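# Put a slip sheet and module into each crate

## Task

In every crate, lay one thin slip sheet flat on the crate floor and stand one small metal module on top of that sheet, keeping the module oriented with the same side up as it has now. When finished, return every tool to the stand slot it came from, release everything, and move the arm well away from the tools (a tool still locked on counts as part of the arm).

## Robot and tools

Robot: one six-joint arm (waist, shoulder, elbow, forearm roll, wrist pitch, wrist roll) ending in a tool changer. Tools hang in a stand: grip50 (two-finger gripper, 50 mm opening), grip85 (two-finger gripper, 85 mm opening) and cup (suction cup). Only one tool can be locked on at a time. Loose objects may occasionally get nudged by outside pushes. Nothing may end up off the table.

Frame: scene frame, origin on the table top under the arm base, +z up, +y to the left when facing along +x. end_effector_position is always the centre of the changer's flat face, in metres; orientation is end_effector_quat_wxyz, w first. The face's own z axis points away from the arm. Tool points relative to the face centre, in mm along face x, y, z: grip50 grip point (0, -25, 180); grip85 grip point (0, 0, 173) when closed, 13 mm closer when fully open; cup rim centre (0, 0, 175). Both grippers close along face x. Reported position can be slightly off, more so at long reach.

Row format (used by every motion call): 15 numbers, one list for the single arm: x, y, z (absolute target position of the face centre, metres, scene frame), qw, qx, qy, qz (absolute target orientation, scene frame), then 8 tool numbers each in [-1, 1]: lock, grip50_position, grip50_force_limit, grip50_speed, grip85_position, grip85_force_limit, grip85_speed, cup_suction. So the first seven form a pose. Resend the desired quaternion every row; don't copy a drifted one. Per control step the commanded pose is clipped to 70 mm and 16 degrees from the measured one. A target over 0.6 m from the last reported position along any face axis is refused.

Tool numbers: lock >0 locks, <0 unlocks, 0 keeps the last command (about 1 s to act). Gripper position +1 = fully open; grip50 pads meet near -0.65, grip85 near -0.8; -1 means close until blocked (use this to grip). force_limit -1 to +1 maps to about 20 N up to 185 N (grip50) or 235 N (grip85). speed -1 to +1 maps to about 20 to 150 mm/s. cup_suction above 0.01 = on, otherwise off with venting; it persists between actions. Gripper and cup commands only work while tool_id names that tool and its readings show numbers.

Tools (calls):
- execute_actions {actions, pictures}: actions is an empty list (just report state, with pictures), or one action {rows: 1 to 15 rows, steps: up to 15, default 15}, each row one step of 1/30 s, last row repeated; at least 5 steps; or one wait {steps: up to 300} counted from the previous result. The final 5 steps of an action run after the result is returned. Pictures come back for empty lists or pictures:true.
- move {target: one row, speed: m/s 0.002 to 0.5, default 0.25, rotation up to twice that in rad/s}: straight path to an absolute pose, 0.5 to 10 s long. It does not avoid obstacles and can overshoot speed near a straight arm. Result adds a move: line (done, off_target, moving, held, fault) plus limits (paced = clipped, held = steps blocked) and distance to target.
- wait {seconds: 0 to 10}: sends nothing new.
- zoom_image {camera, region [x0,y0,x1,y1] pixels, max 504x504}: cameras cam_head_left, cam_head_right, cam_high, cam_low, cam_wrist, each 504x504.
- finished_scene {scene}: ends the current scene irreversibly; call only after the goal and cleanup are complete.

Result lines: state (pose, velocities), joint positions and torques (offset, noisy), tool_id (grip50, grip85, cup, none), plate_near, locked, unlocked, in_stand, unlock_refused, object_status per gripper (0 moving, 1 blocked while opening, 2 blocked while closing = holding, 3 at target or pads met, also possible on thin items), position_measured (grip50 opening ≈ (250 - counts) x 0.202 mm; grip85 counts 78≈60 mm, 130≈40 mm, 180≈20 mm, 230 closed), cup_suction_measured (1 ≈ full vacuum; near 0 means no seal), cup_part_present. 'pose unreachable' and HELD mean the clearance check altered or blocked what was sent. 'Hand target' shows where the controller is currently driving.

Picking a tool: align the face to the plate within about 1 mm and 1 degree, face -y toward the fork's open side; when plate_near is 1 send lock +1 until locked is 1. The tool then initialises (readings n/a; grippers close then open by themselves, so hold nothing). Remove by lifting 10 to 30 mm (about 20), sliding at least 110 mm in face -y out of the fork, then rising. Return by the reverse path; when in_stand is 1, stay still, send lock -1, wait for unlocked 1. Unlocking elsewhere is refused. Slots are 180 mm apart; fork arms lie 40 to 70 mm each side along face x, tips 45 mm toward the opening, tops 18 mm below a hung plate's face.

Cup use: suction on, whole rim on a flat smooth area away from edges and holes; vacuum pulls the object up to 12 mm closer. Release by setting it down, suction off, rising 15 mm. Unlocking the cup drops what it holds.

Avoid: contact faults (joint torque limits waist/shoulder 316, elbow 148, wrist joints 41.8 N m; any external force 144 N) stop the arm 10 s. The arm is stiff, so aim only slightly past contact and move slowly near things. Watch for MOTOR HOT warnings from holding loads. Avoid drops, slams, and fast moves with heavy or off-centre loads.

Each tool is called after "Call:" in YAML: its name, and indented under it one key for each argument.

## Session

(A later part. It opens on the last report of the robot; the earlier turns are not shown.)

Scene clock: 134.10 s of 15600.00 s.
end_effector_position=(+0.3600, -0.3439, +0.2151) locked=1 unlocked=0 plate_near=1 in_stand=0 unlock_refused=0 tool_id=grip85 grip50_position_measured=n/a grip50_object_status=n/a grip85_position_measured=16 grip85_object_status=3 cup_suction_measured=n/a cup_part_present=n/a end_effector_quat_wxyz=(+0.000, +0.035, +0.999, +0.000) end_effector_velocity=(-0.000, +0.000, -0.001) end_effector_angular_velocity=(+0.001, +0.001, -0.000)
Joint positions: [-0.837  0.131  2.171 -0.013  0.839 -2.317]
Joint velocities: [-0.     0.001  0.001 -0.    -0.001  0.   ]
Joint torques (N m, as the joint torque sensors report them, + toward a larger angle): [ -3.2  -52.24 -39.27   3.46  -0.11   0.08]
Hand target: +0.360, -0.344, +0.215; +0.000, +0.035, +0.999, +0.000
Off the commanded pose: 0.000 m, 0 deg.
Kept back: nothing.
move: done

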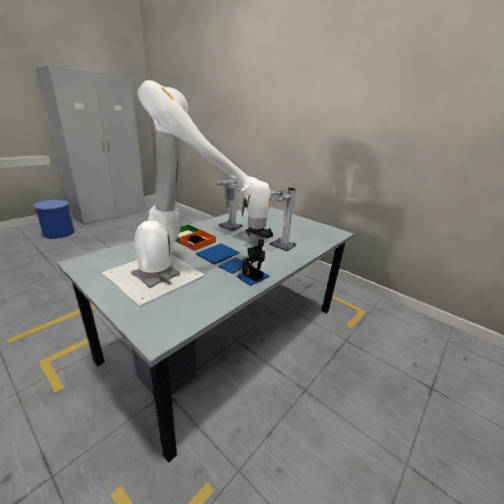

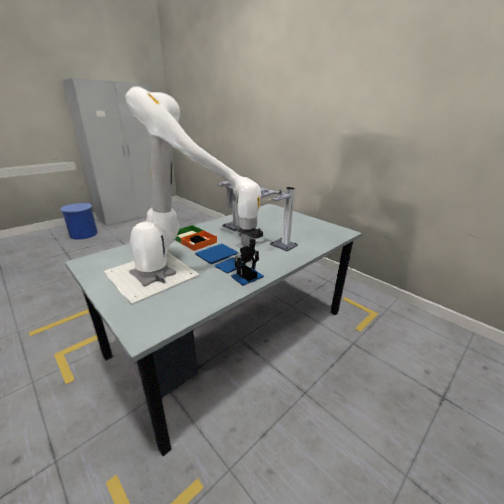

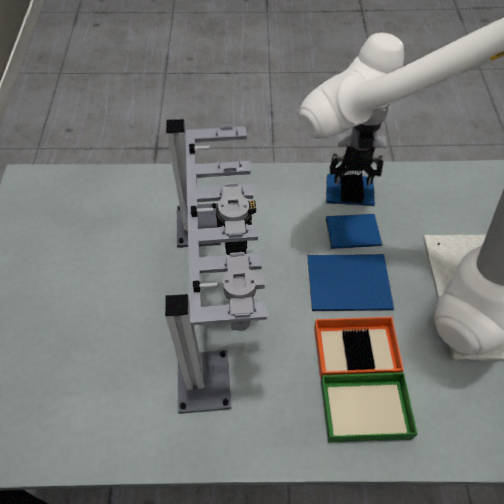

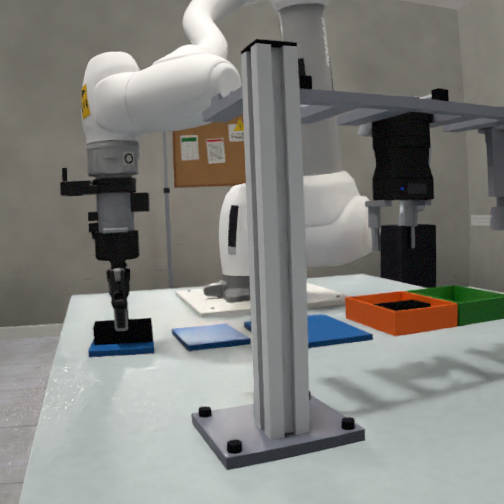

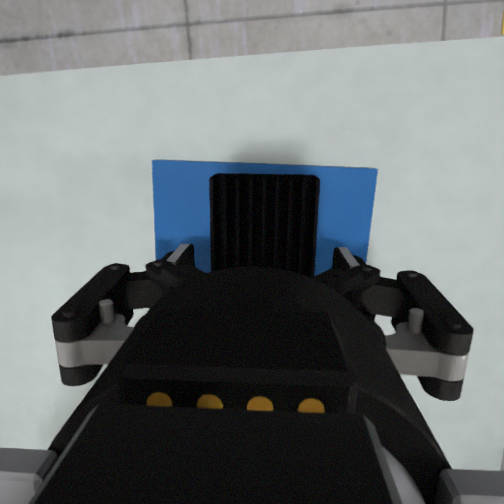

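Aligned. Descend and grip.

Call:
move:
  target: [0.360,-0.344,0.2052,0,0.0349,0.9994,0,0,1,0,0,0.9,-0.5,0.2,0]
  speed: 0.03

Call:
move:
  target: [0.360,-0.344,0.2058,0,0.0349,0.9994,0,0,1,0,0,-1,-0.5,-0.4,0]
  speed: 0.002

Scene clock: 135.07 s of 15600.00 s.
end_effector_position=(+0.3600, -0.3440, +0.2053) locked=1 unlocked=0 plate_near=1 in_stand=0 unlock_refused=0 tool_id=grip85 grip50_position_measured=n/a grip50_object_status=n/a grip85_position_measured=16 grip85_object_status=3 cup_suction_measured=n/a cup_part_present=n/a end_effector_quat_wxyz=(+0.000, +0.035, +0.999, +0.000) end_effector_velocity=(+0.000, -0.000, -0.000) end_effector_angular_velocity=(-0.002, -0.002, +0.000)
Joint positions: [-0.837  0.144  2.179 -0.013  0.818 -2.317]
Joint velocities: [ 0.     0.     0.     0.    -0.003  0.   ]
Joint torques (N m, as the joint torque sensors report them, + toward a larger angle): [ -2.41 -54.48 -38.25   3.3    0.01   0.01]
Hand target: +0.360, -0.344, +0.205; +0.000, +0.035, +0.999, +0.000
Off the commanded pose: 0.000 m, 0 deg.
Kept back: nothing.
move: done

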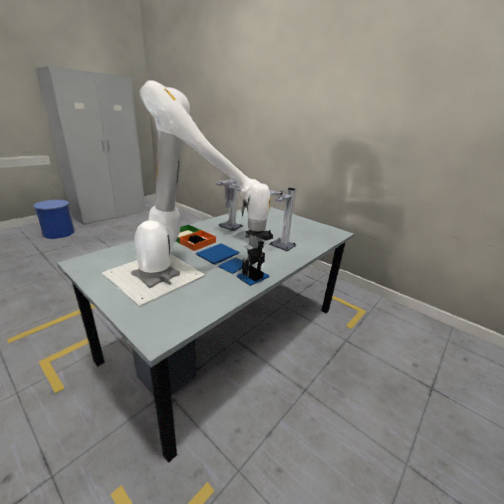

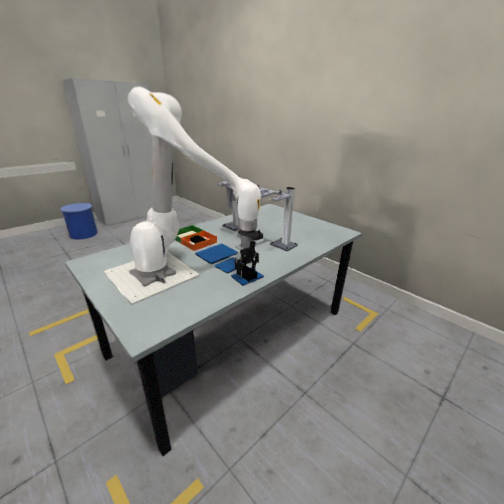

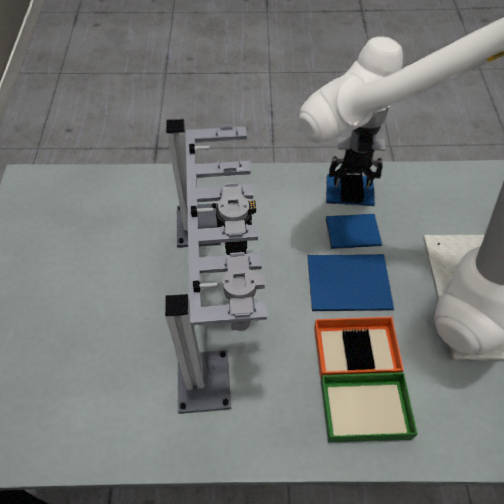

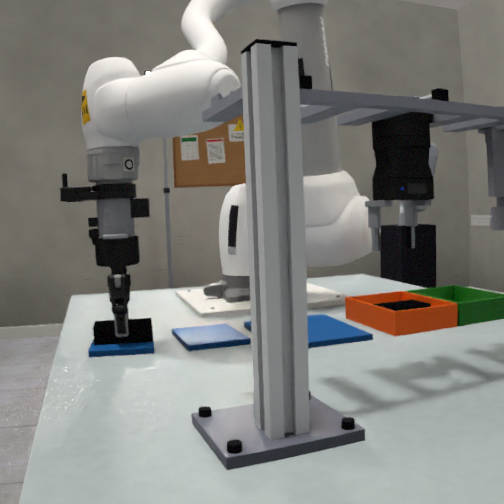

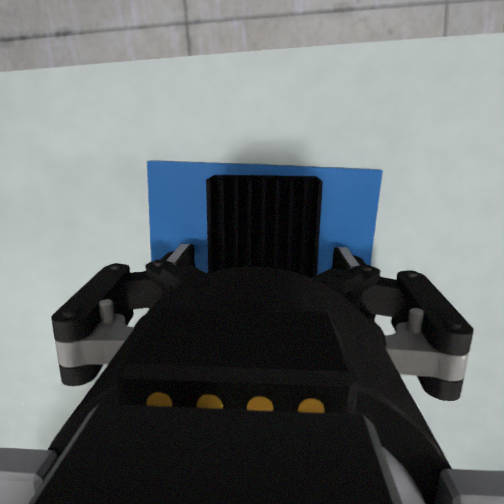

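Scene clock: 135.77 s of 15600.00 s.
end_effector_position=(+0.3600, -0.3440, +0.2058) locked=1 unlocked=0 plate_near=1 in_stand=0 unlock_refused=0 tool_id=grip85 grip50_position_measured=n/a grip50_object_status=n/a grip85_position_measured=80 grip85_object_status=2 cup_suction_measured=n/a cup_part_present=n/a end_effector_quat_wxyz=(+0.000, +0.035, +0.999, -0.000) end_effector_velocity=(-0.000, +0.000, +0.000) end_effector_angular_velocity=(+0.000, +0.000, +0.000)
Joint positions: [-0.837  0.144  2.179 -0.013  0.819 -2.317]
Joint velocities: [ 0.    -0.001  0.     0.     0.001 -0.   ]
Joint torques (N m, as the joint torque sensors report them, + toward a larger angle): [ -3.09 -51.02 -35.45   3.28   0.92   0.08]
Hand target: +0.360, -0.344, +0.206; -0.000, +0.035, +0.999, -0.000
Off the commanded pose: 0.000 m, 0 deg.
Kept back: nothing.
move: done

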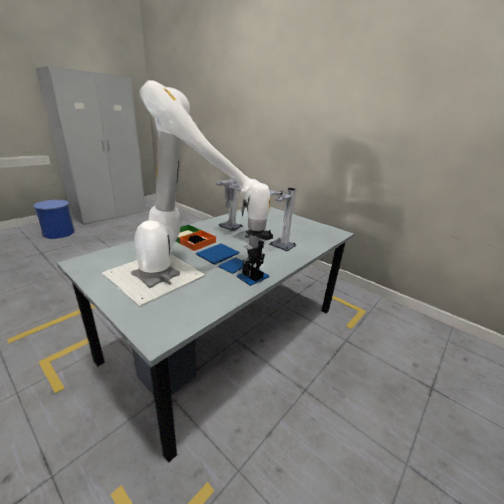

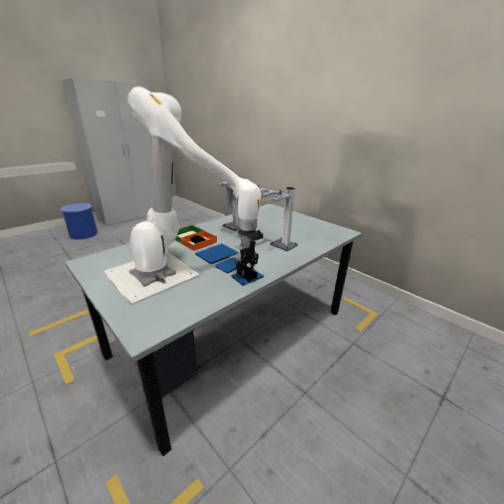

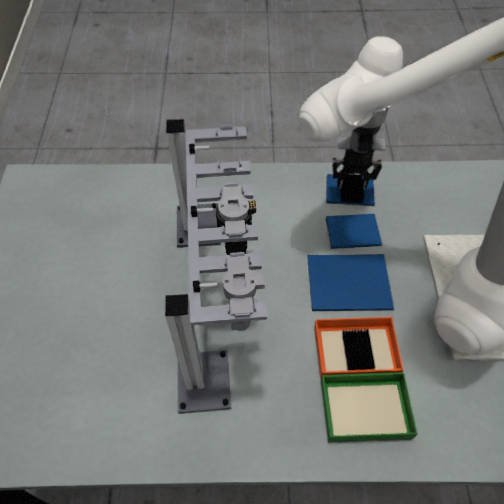

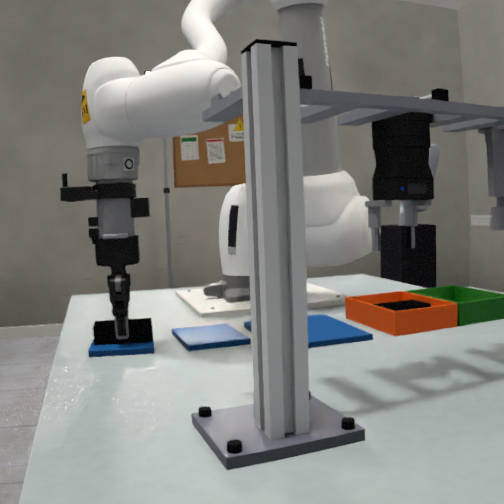

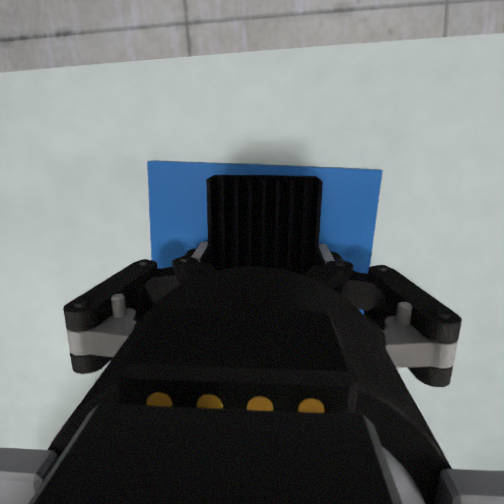

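Call:
move:
  target: [0.368,-0.275,0.29,0,0.0349,0.9994,0,0,1,0,0,-1,-0.5,-0.4,0]
  speed: 0.15

Call:
move:
  target: [0.4015,0.3140,0.262,0,-0.0209,0.9998,0,0,1,0,0,-1,-0.5,-0.4,0]
  speed: 0.25

Scene clock: 137.40 s of 15600.00 s.
end_effector_position=(+0.3682, -0.2751, +0.2900) locked=1 unlocked=0 plate_near=1 in_stand=0 unlock_refused=0 tool_id=grip85 grip50_position_measured=n/a grip50_object_status=n/a grip85_position_measured=80 grip85_object_status=2 cup_suction_measured=n/a cup_part_present=n/a end_effector_quat_wxyz=(+0.000, +0.035, +0.999, -0.000) end_effector_velocity=(+0.000, +0.001, +0.001) end_effector_angular_velocity=(+0.000, +0.002, +0.001)
Joint positions: [-0.72  -0.016  2.162 -0.011  0.996 -2.202]
Joint velocities: [ 0.002 -0.001 -0.001 -0.001  0.004  0.002]
Joint torques (N m, as the joint torque sensors report them, + toward a larger angle): [ -3.18 -43.06 -44.89   3.8    0.14   0.18]
Hand target: +0.368, -0.275, +0.290; +0.000, +0.035, +0.999, -0.000
Off the commanded pose: 0.000 m, 0 deg.
Kept back: nothing.
move: done

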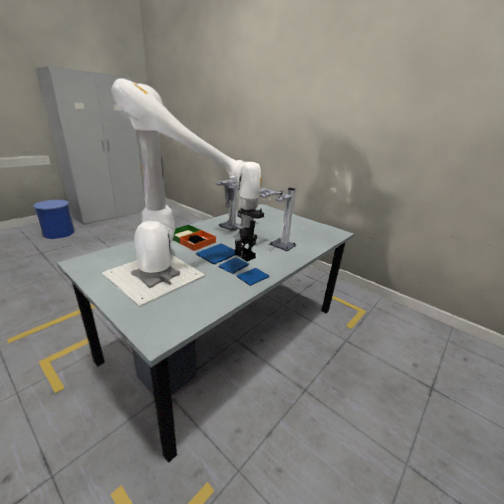

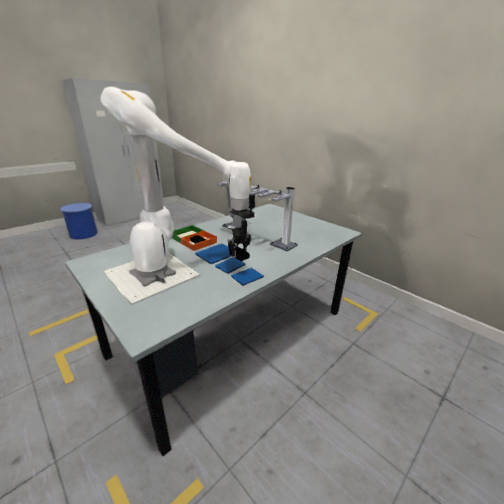

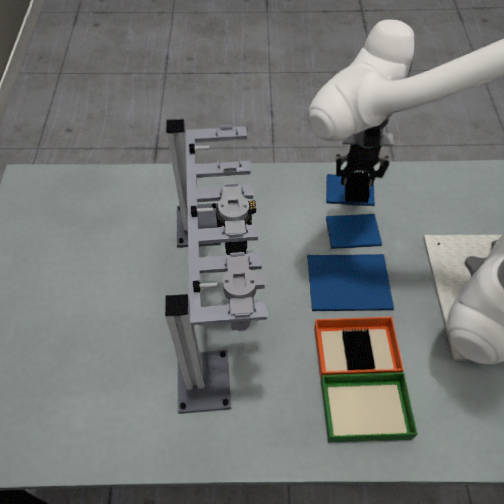

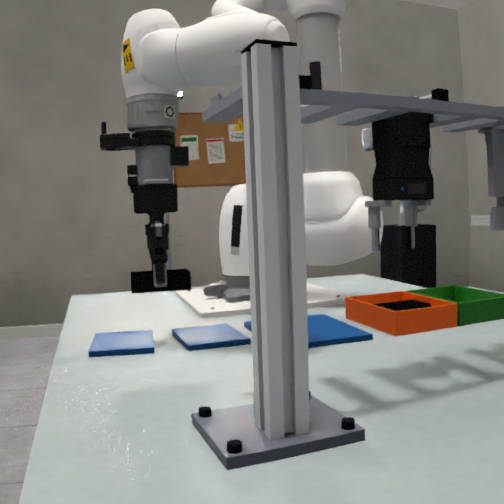

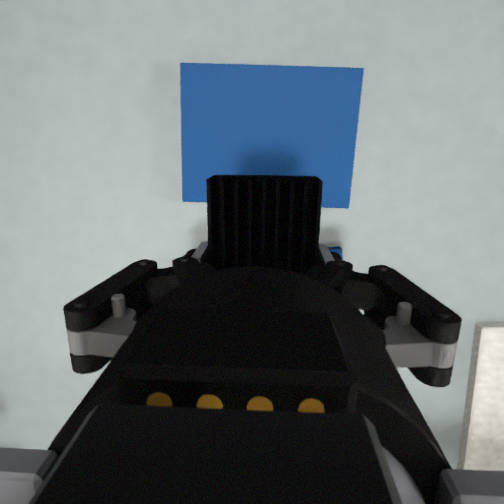

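Scene clock: 140.23 s of 15600.00 s.
end_effector_position=(+0.4025, +0.3147, +0.2619) locked=1 unlocked=0 plate_near=1 in_stand=0 unlock_refused=0 tool_id=grip85 grip50_position_measured=n/a grip50_object_status=n/a grip85_position_measured=80 grip85_object_status=2 cup_suction_measured=n/a cup_part_present=n/a end_effector_quat_wxyz=(+0.001, -0.021, +1.000, +0.000) end_effector_velocity=(+0.000, +0.001, -0.000) end_effector_angular_velocity=(+0.000, -0.001, -0.000)
Joint positions: [ 0.585  0.105  2.105 -0.002  0.94  -1.014]
Joint velocities: [ 0.002  0.002 -0.002 -0.    -0.001  0.002]
Joint torques (N m, as the joint torque sensors report them, + toward a larger angle): [ -2.77 -53.08 -42.65   3.8   -0.02  -0.23]
Hand target: +0.402, +0.315, +0.262; +0.001, -0.021, +1.000, +0.000
Off the commanded pose: 0.001 m, 0 deg.
Kept back: nothing.
move: done

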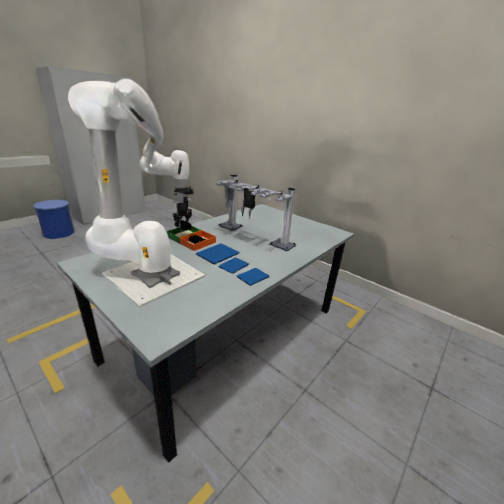

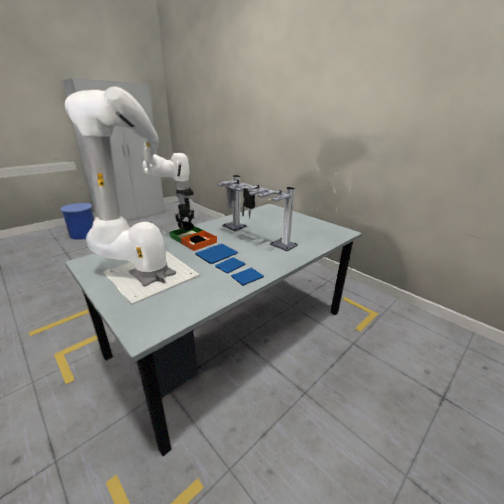

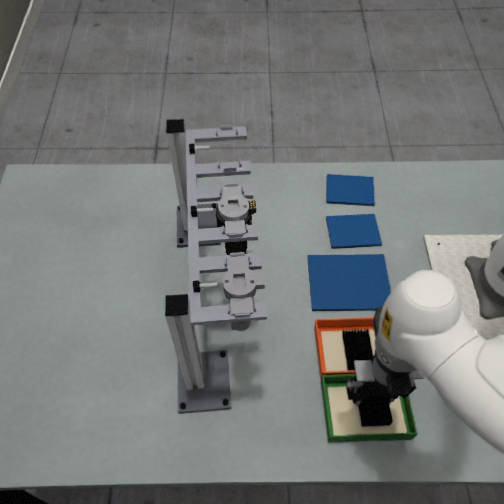

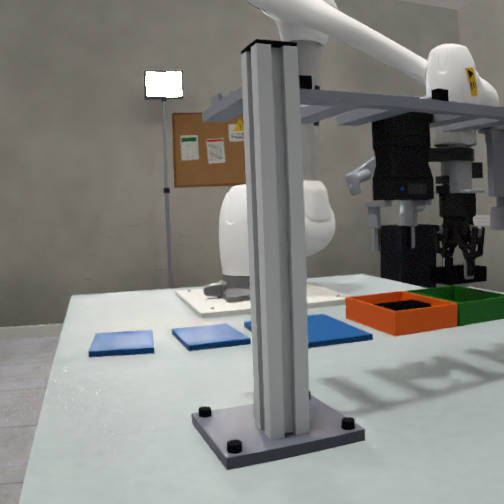

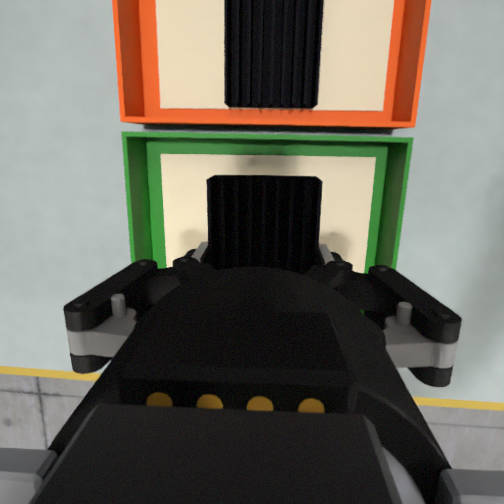

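Call:
zoom_image:
  camera: "cam_wrist"
  region: [120,60,420,260]

Region (120, 60, 420, 260) of cam_wrist's 504x504 image, scaled by 1.680, with more detail than that image has.

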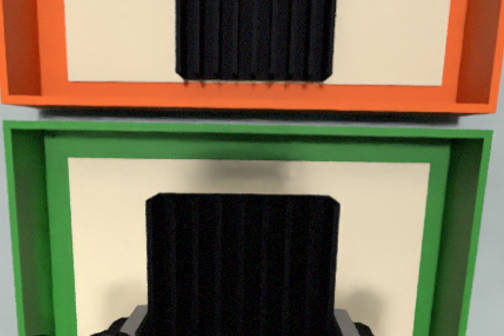

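Call:
zoom_image:
  camera: "cam_high"
  region: [300,300,430,450]

Region (300, 300, 430, 450) of cam_high's 504x504 image, scaled by 3.360, with more detail than that image has; it fills the left 437 columns of this view, and the rest is white.

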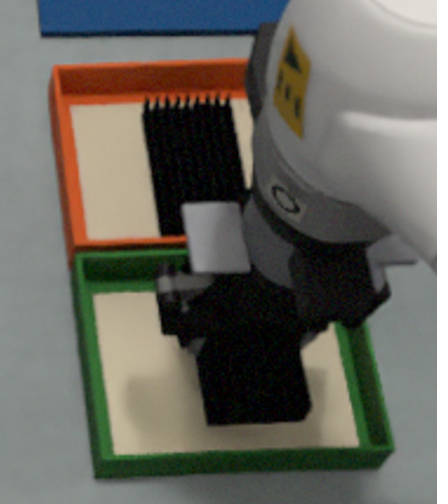

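Call:
zoom_image:
  camera: "cam_wrist"
  region: [210,85,330,135]

Region (210, 85, 330, 135) of cam_wrist's 504x504 image, scaled by 4.200, with more detail than that image has; it fills the top 210 rows of this view, and the rest is white.

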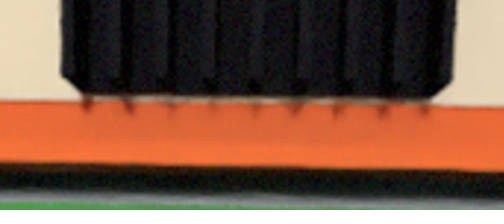

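Call:
move:
  target: [0.4015,0.3120,0.22,0,-0.0209,0.9998,0,0,1,0,0,-1,-0.5,-0.4,0]
  speed: 0.06

Call:
zoom_image:
  camera: "cam_wrist"
  region: [110,100,430,260]

Call:
zoom_image:
  camera: "cam_high"
  region: [310,350,430,450]

Scene clock: 144.37 s of 15600.00 s.
end_effector_position=(+0.4015, +0.3120, +0.2201) locked=1 unlocked=0 plate_near=1 in_stand=0 unlock_refused=0 tool_id=grip85 grip50_position_measured=n/a grip50_object_status=n/a grip85_position_measured=80 grip85_object_status=2 cup_suction_measured=n/a cup_part_present=n/a end_effector_quat_wxyz=(-0.000, -0.021, +1.000, +0.000) end_effector_velocity=(+0.000, -0.000, -0.000) end_effector_angular_velocity=(+0.001, -0.002, -0.001)
Joint positions: [ 0.581  0.151  2.146 -0.002  0.854 -1.018]
Joint velocities: [-0.    -0.001  0.001  0.    -0.003  0.   ]
Joint torques (N m, as the joint torque sensors report them, + toward a larger angle): [ -3.2  -57.33 -40.66   3.52  -0.11  -0.09]
Hand target: +0.401, +0.312, +0.220; -0.000, -0.021, +1.000, +0.000
Off the commanded pose: 0.000 m, 0 deg.
Kept back: nothing.
move: done

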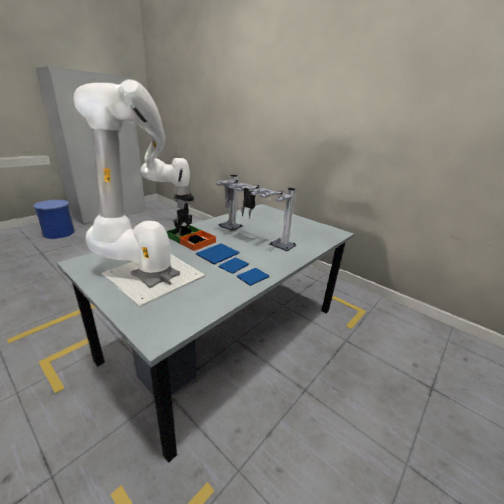

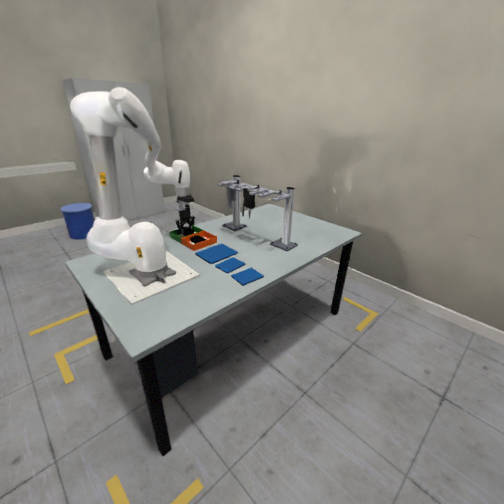

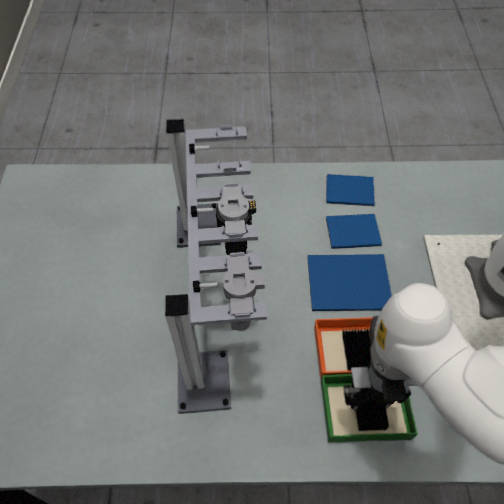

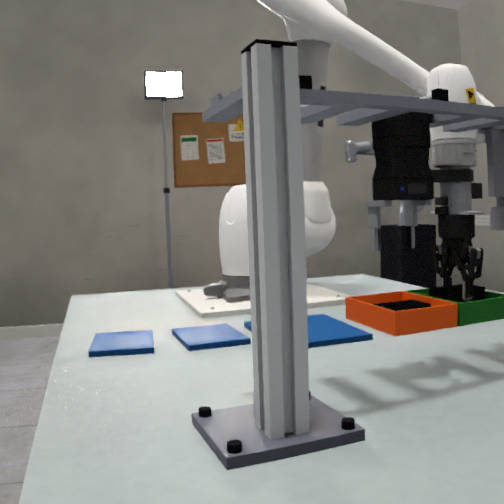

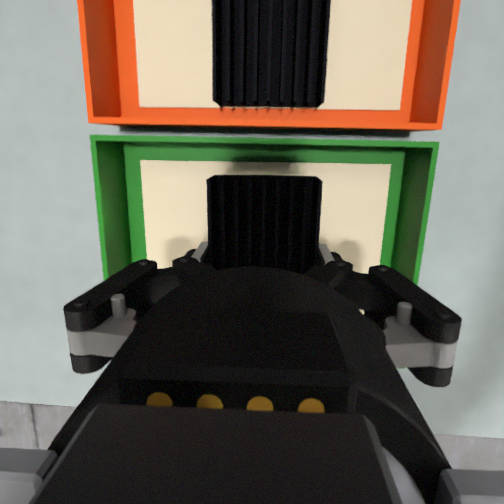

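Region (110, 100, 430, 260) of cam_wrist's 504x504 image, scaled by 1.575, with more detail than that image has.

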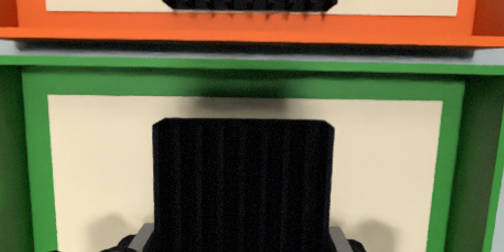

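Region (310, 350, 430, 450) of cam_high's 504x504 image, scaled by 4.200, with more detail than that image has.

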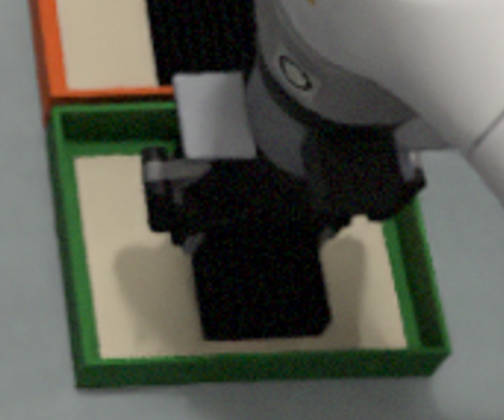

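Call:
move:
  target: [0.4015,0.3122,0.207,0,-0.0209,0.9998,0,0,1,0,0,-1,-0.5,-0.4,0]
  speed: 0.03

Call:
move:
  target: [0.4015,0.3122,0.2028,0,-0.0209,0.9998,0,0,1,0,0,-1,-0.5,-0.4,0]
  speed: 0.008

Call:
move:
  target: [0.4015,0.3122,0.2023,0,-0.0209,0.9998,0,0,1,0,0,0.9,-0.5,0.2,0]
  speed: 0.002

Scene clock: 145.57 s of 15600.00 s.
end_effector_position=(+0.4015, +0.3122, +0.2071) locked=1 unlocked=0 plate_near=1 in_stand=0 unlock_refused=0 tool_id=grip85 grip50_position_measured=n/a grip50_object_status=n/a grip85_position_measured=80 grip85_object_status=2 cup_suction_measured=n/a cup_part_present=n/a end_effector_quat_wxyz=(-0.000, -0.021, +1.000, +0.000) end_effector_velocity=(-0.000, +0.000, -0.001) end_effector_angular_velocity=(+0.000, -0.000, -0.000)
Joint positions: [ 0.581  0.168  2.157 -0.002  0.826 -1.017]
Joint velocities: [ 0.     0.001  0.001  0.    -0.002  0.   ]
Joint torques (N m, as the joint torque sensors report them, + toward a larger angle): [ -2.87 -54.72 -40.25   3.52  -0.17   0.06]
Hand target: +0.401, +0.312, +0.207; -0.000, -0.021, +1.000, +0.000
Off the commanded pose: 0.000 m, 0 deg.
Kept back: nothing.
move: done

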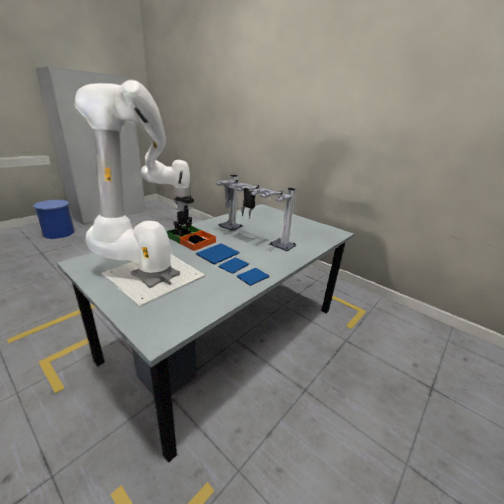

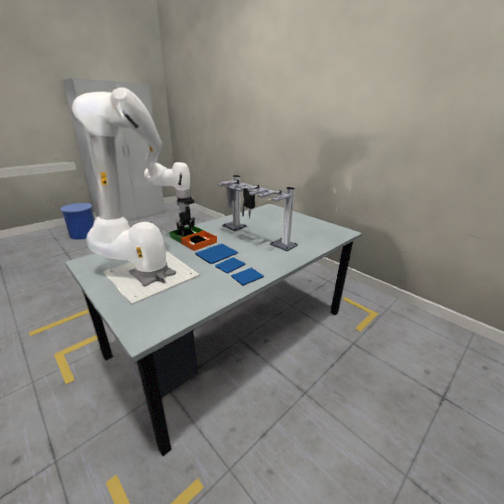

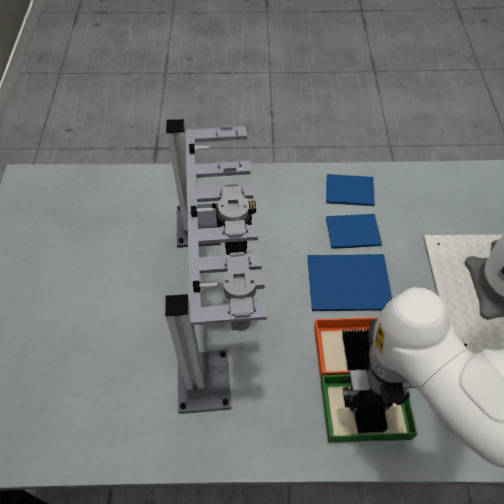

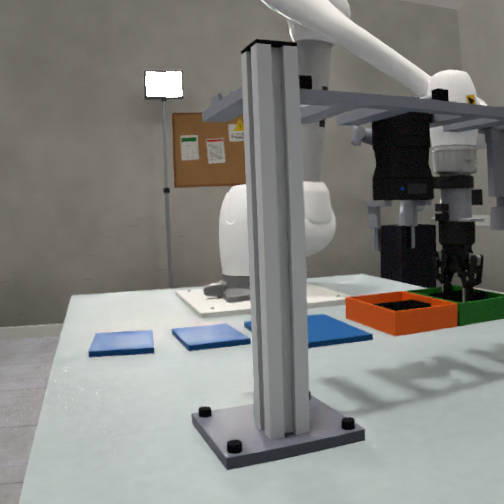

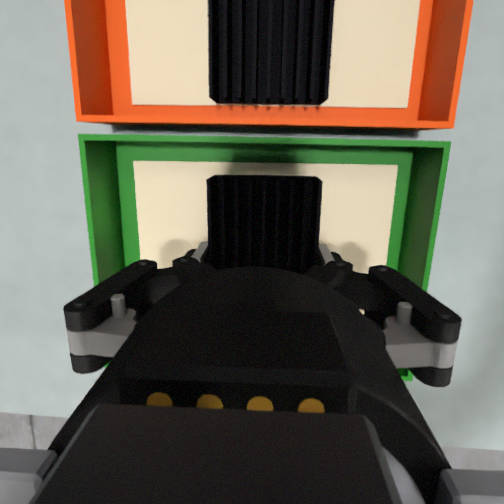

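Scene clock: 146.33 s of 15600.00 s.
end_effector_position=(+0.4015, +0.3122, +0.2028) locked=1 unlocked=0 plate_near=1 in_stand=0 unlock_refused=0 tool_id=grip85 grip50_position_measured=n/a grip50_object_status=n/a grip85_position_measured=80 grip85_object_status=2 cup_suction_measured=n/a cup_part_present=n/a end_effector_quat_wxyz=(-0.000, -0.021, +1.000, +0.000) end_effector_velocity=(-0.000, -0.000, -0.000) end_effector_angular_velocity=(-0.001, +0.001, +0.000)
Joint positions: [ 0.581  0.173  2.16  -0.002  0.817 -1.017]
Joint velocities: [ 0.     0.     0.    -0.     0.001 -0.   ]
Joint torques (N m, as the joint torque sensors report them, + toward a larger angle): [ -3.6  -55.92 -39.04   3.48   0.27  -0.08]
Hand target: +0.401, +0.312, +0.203; -0.000, -0.021, +1.000, +0.000
Off the commanded pose: 0.000 m, 0 deg.
Kept back: nothing.
move: done

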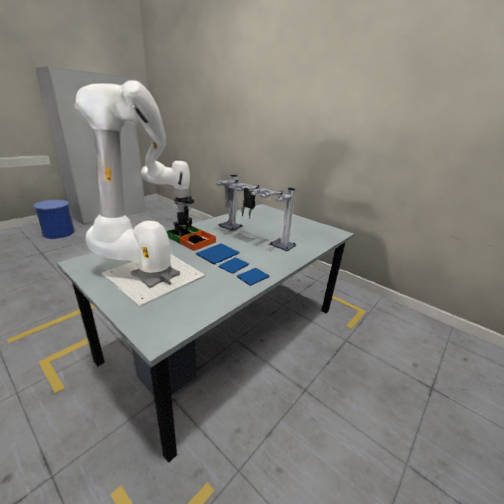

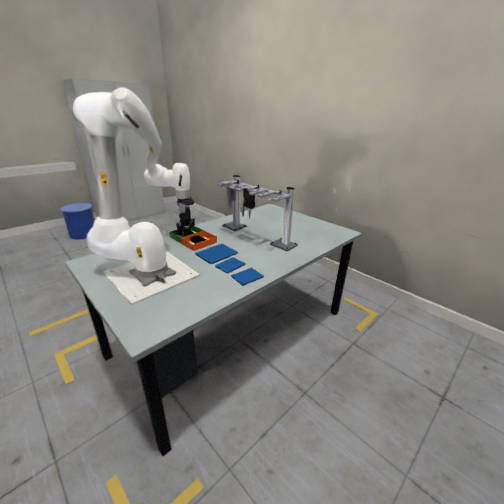

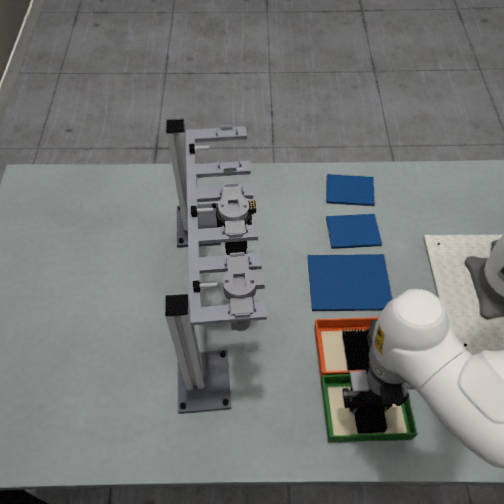

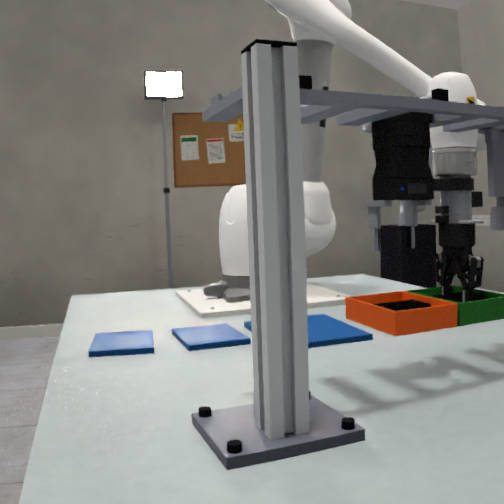

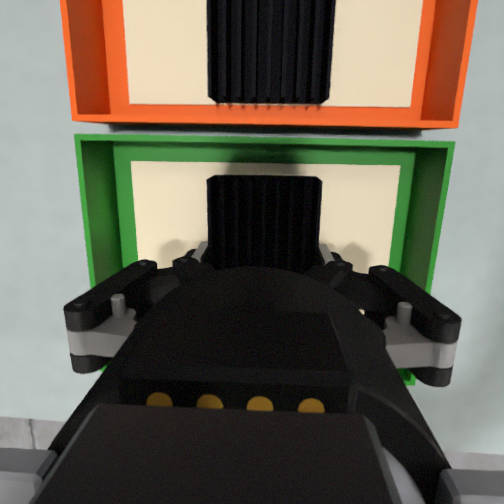

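Scene clock: 147.03 s of 15600.00 s.
end_effector_position=(+0.4015, +0.3122, +0.2023) locked=1 unlocked=0 plate_near=1 in_stand=0 unlock_refused=0 tool_id=grip85 grip50_position_measured=n/a grip50_object_status=n/a grip85_position_measured=16 grip85_object_status=3 cup_suction_measured=n/a cup_part_present=n/a end_effector_quat_wxyz=(-0.000, -0.021, +1.000, +0.000) end_effector_velocity=(+0.000, -0.000, -0.000) end_effector_angular_velocity=(+0.000, -0.001, -0.000)
Joint positions: [ 0.581  0.174  2.161 -0.002  0.816 -1.017]
Joint velocities: [-0.    -0.     0.     0.    -0.001  0.   ]
Joint torques (N m, as the joint torque sensors report them, + toward a larger angle): [ -4.35 -55.91 -38.39   3.41  -0.03  -0.04]
Hand target: +0.401, +0.312, +0.202; -0.000, -0.021, +1.000, +0.000
Off the commanded pose: 0.000 m, 0 deg.
Kept back: nothing.
move: done

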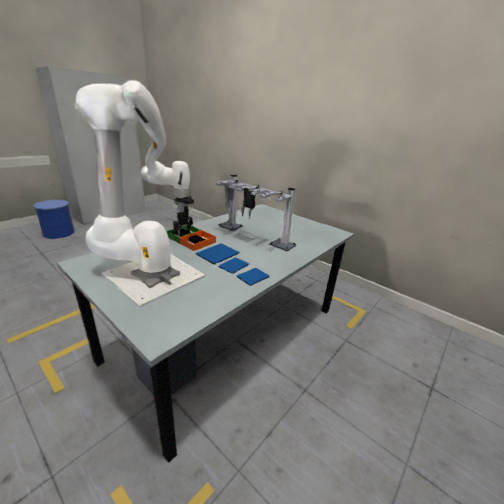

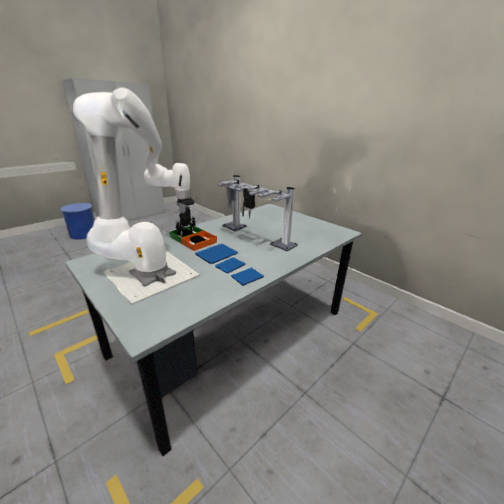

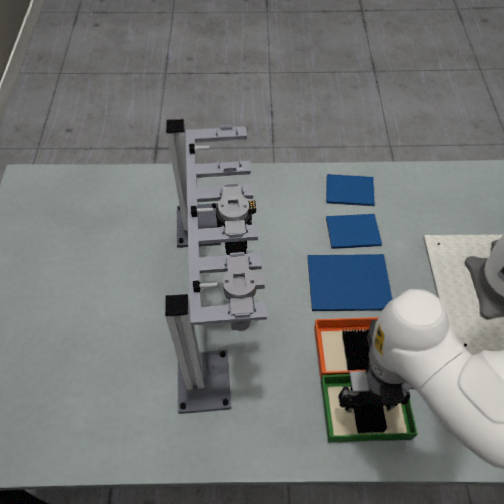

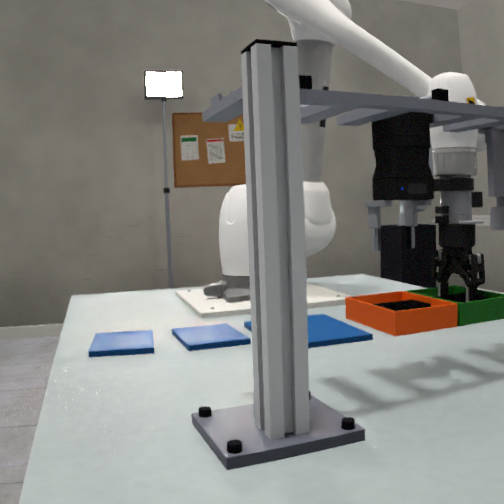

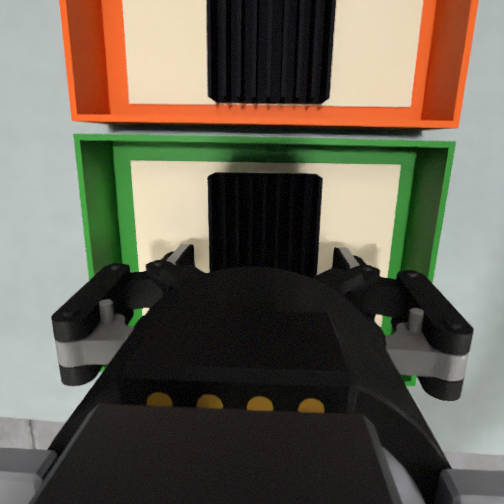

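Call:
zoom_image:
  camera: "cam_wrist"
  region: [190,70,350,190]

Call:
move:
  target: [0.4015,0.3122,0.265,0,-0.0209,0.9998,0,0,1,0,0,0.9,-0.5,0.2,0]
  speed: 0.15

Call:
zoom_image:
  camera: "cam_high"
  region: [310,310,430,450]

Region (190, 70, 350, 190) of cam_wrist's 504x504 image, scaled by 3.150, with more detail than that image has; it fills the top 378 rows of this view, and the rest is white.

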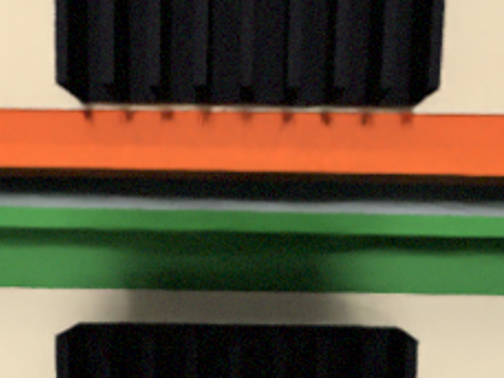

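Scene clock: 148.10 s of 15600.00 s.
end_effector_position=(+0.4016, +0.3122, +0.2649) locked=1 unlocked=0 plate_near=1 in_stand=0 unlock_refused=0 tool_id=grip85 grip50_position_measured=n/a grip50_object_status=n/a grip85_position_measured=16 grip85_object_status=3 cup_suction_measured=n/a cup_part_present=n/a end_effector_quat_wxyz=(+0.000, -0.021, +1.000, -0.000) end_effector_velocity=(+0.000, +0.000, +0.001) end_effector_angular_velocity=(+0.001, -0.001, -0.001)
Joint positions: [ 0.582  0.098  2.105 -0.002  0.948 -1.017]
Joint velocities: [-0.    -0.002 -0.001  0.     0.002  0.   ]
Joint torques (N m, as the joint torque sensors report them, + toward a larger angle): [ -3.64 -52.35 -42.65   3.85   0.1   -0.02]
Hand target: +0.402, +0.312, +0.265; +0.000, -0.021, +1.000, -0.000
Off the commanded pose: 0.000 m, 0 deg.
Kept back: nothing.
move: done

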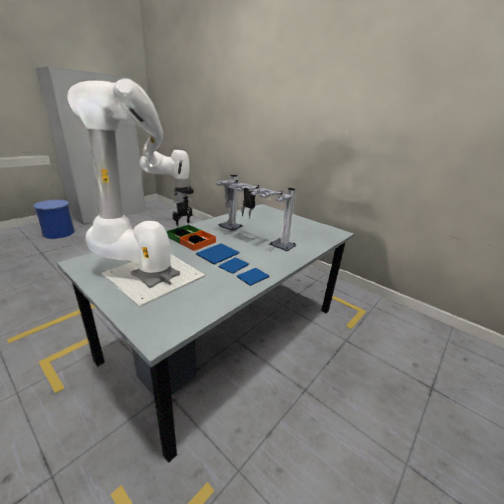

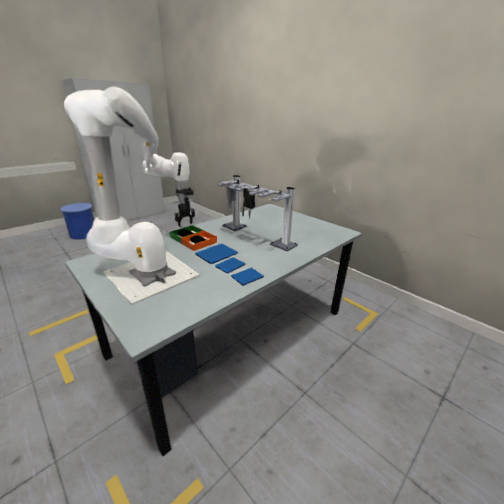

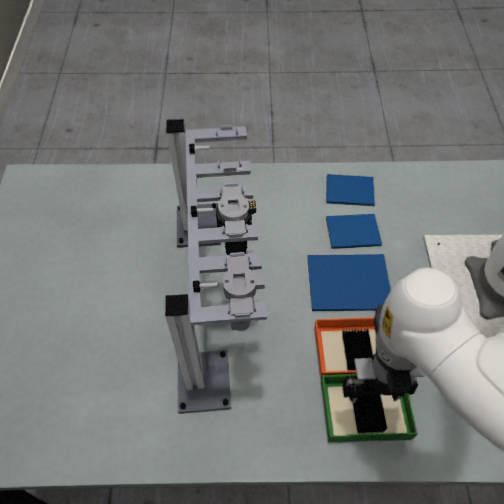

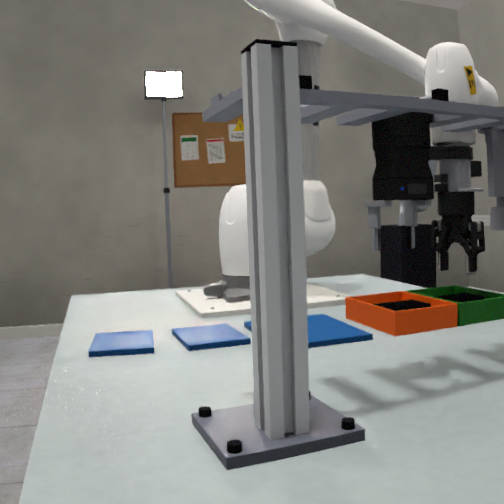

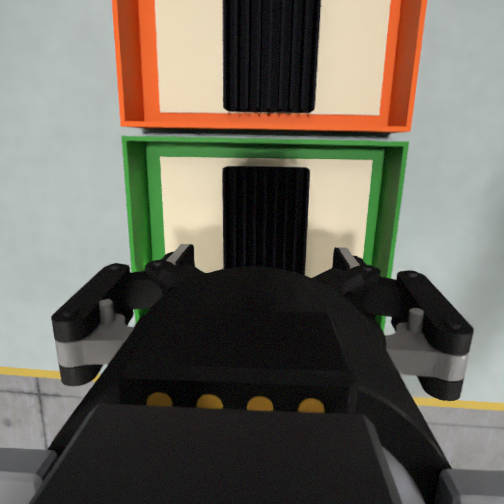

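Region (310, 310, 430, 450) of cam_high's 504x504 image, scaled by 3.600, with more detail than that image has; it fills the left 432 columns of this view, and the rest is white.

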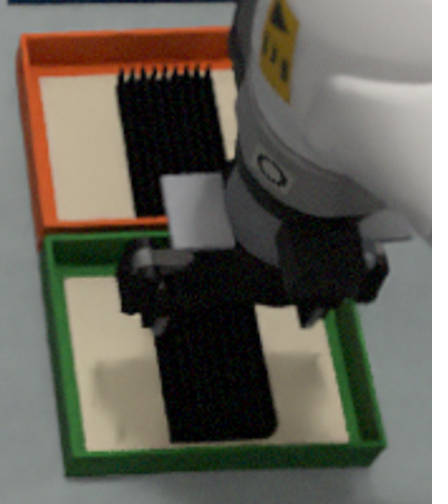

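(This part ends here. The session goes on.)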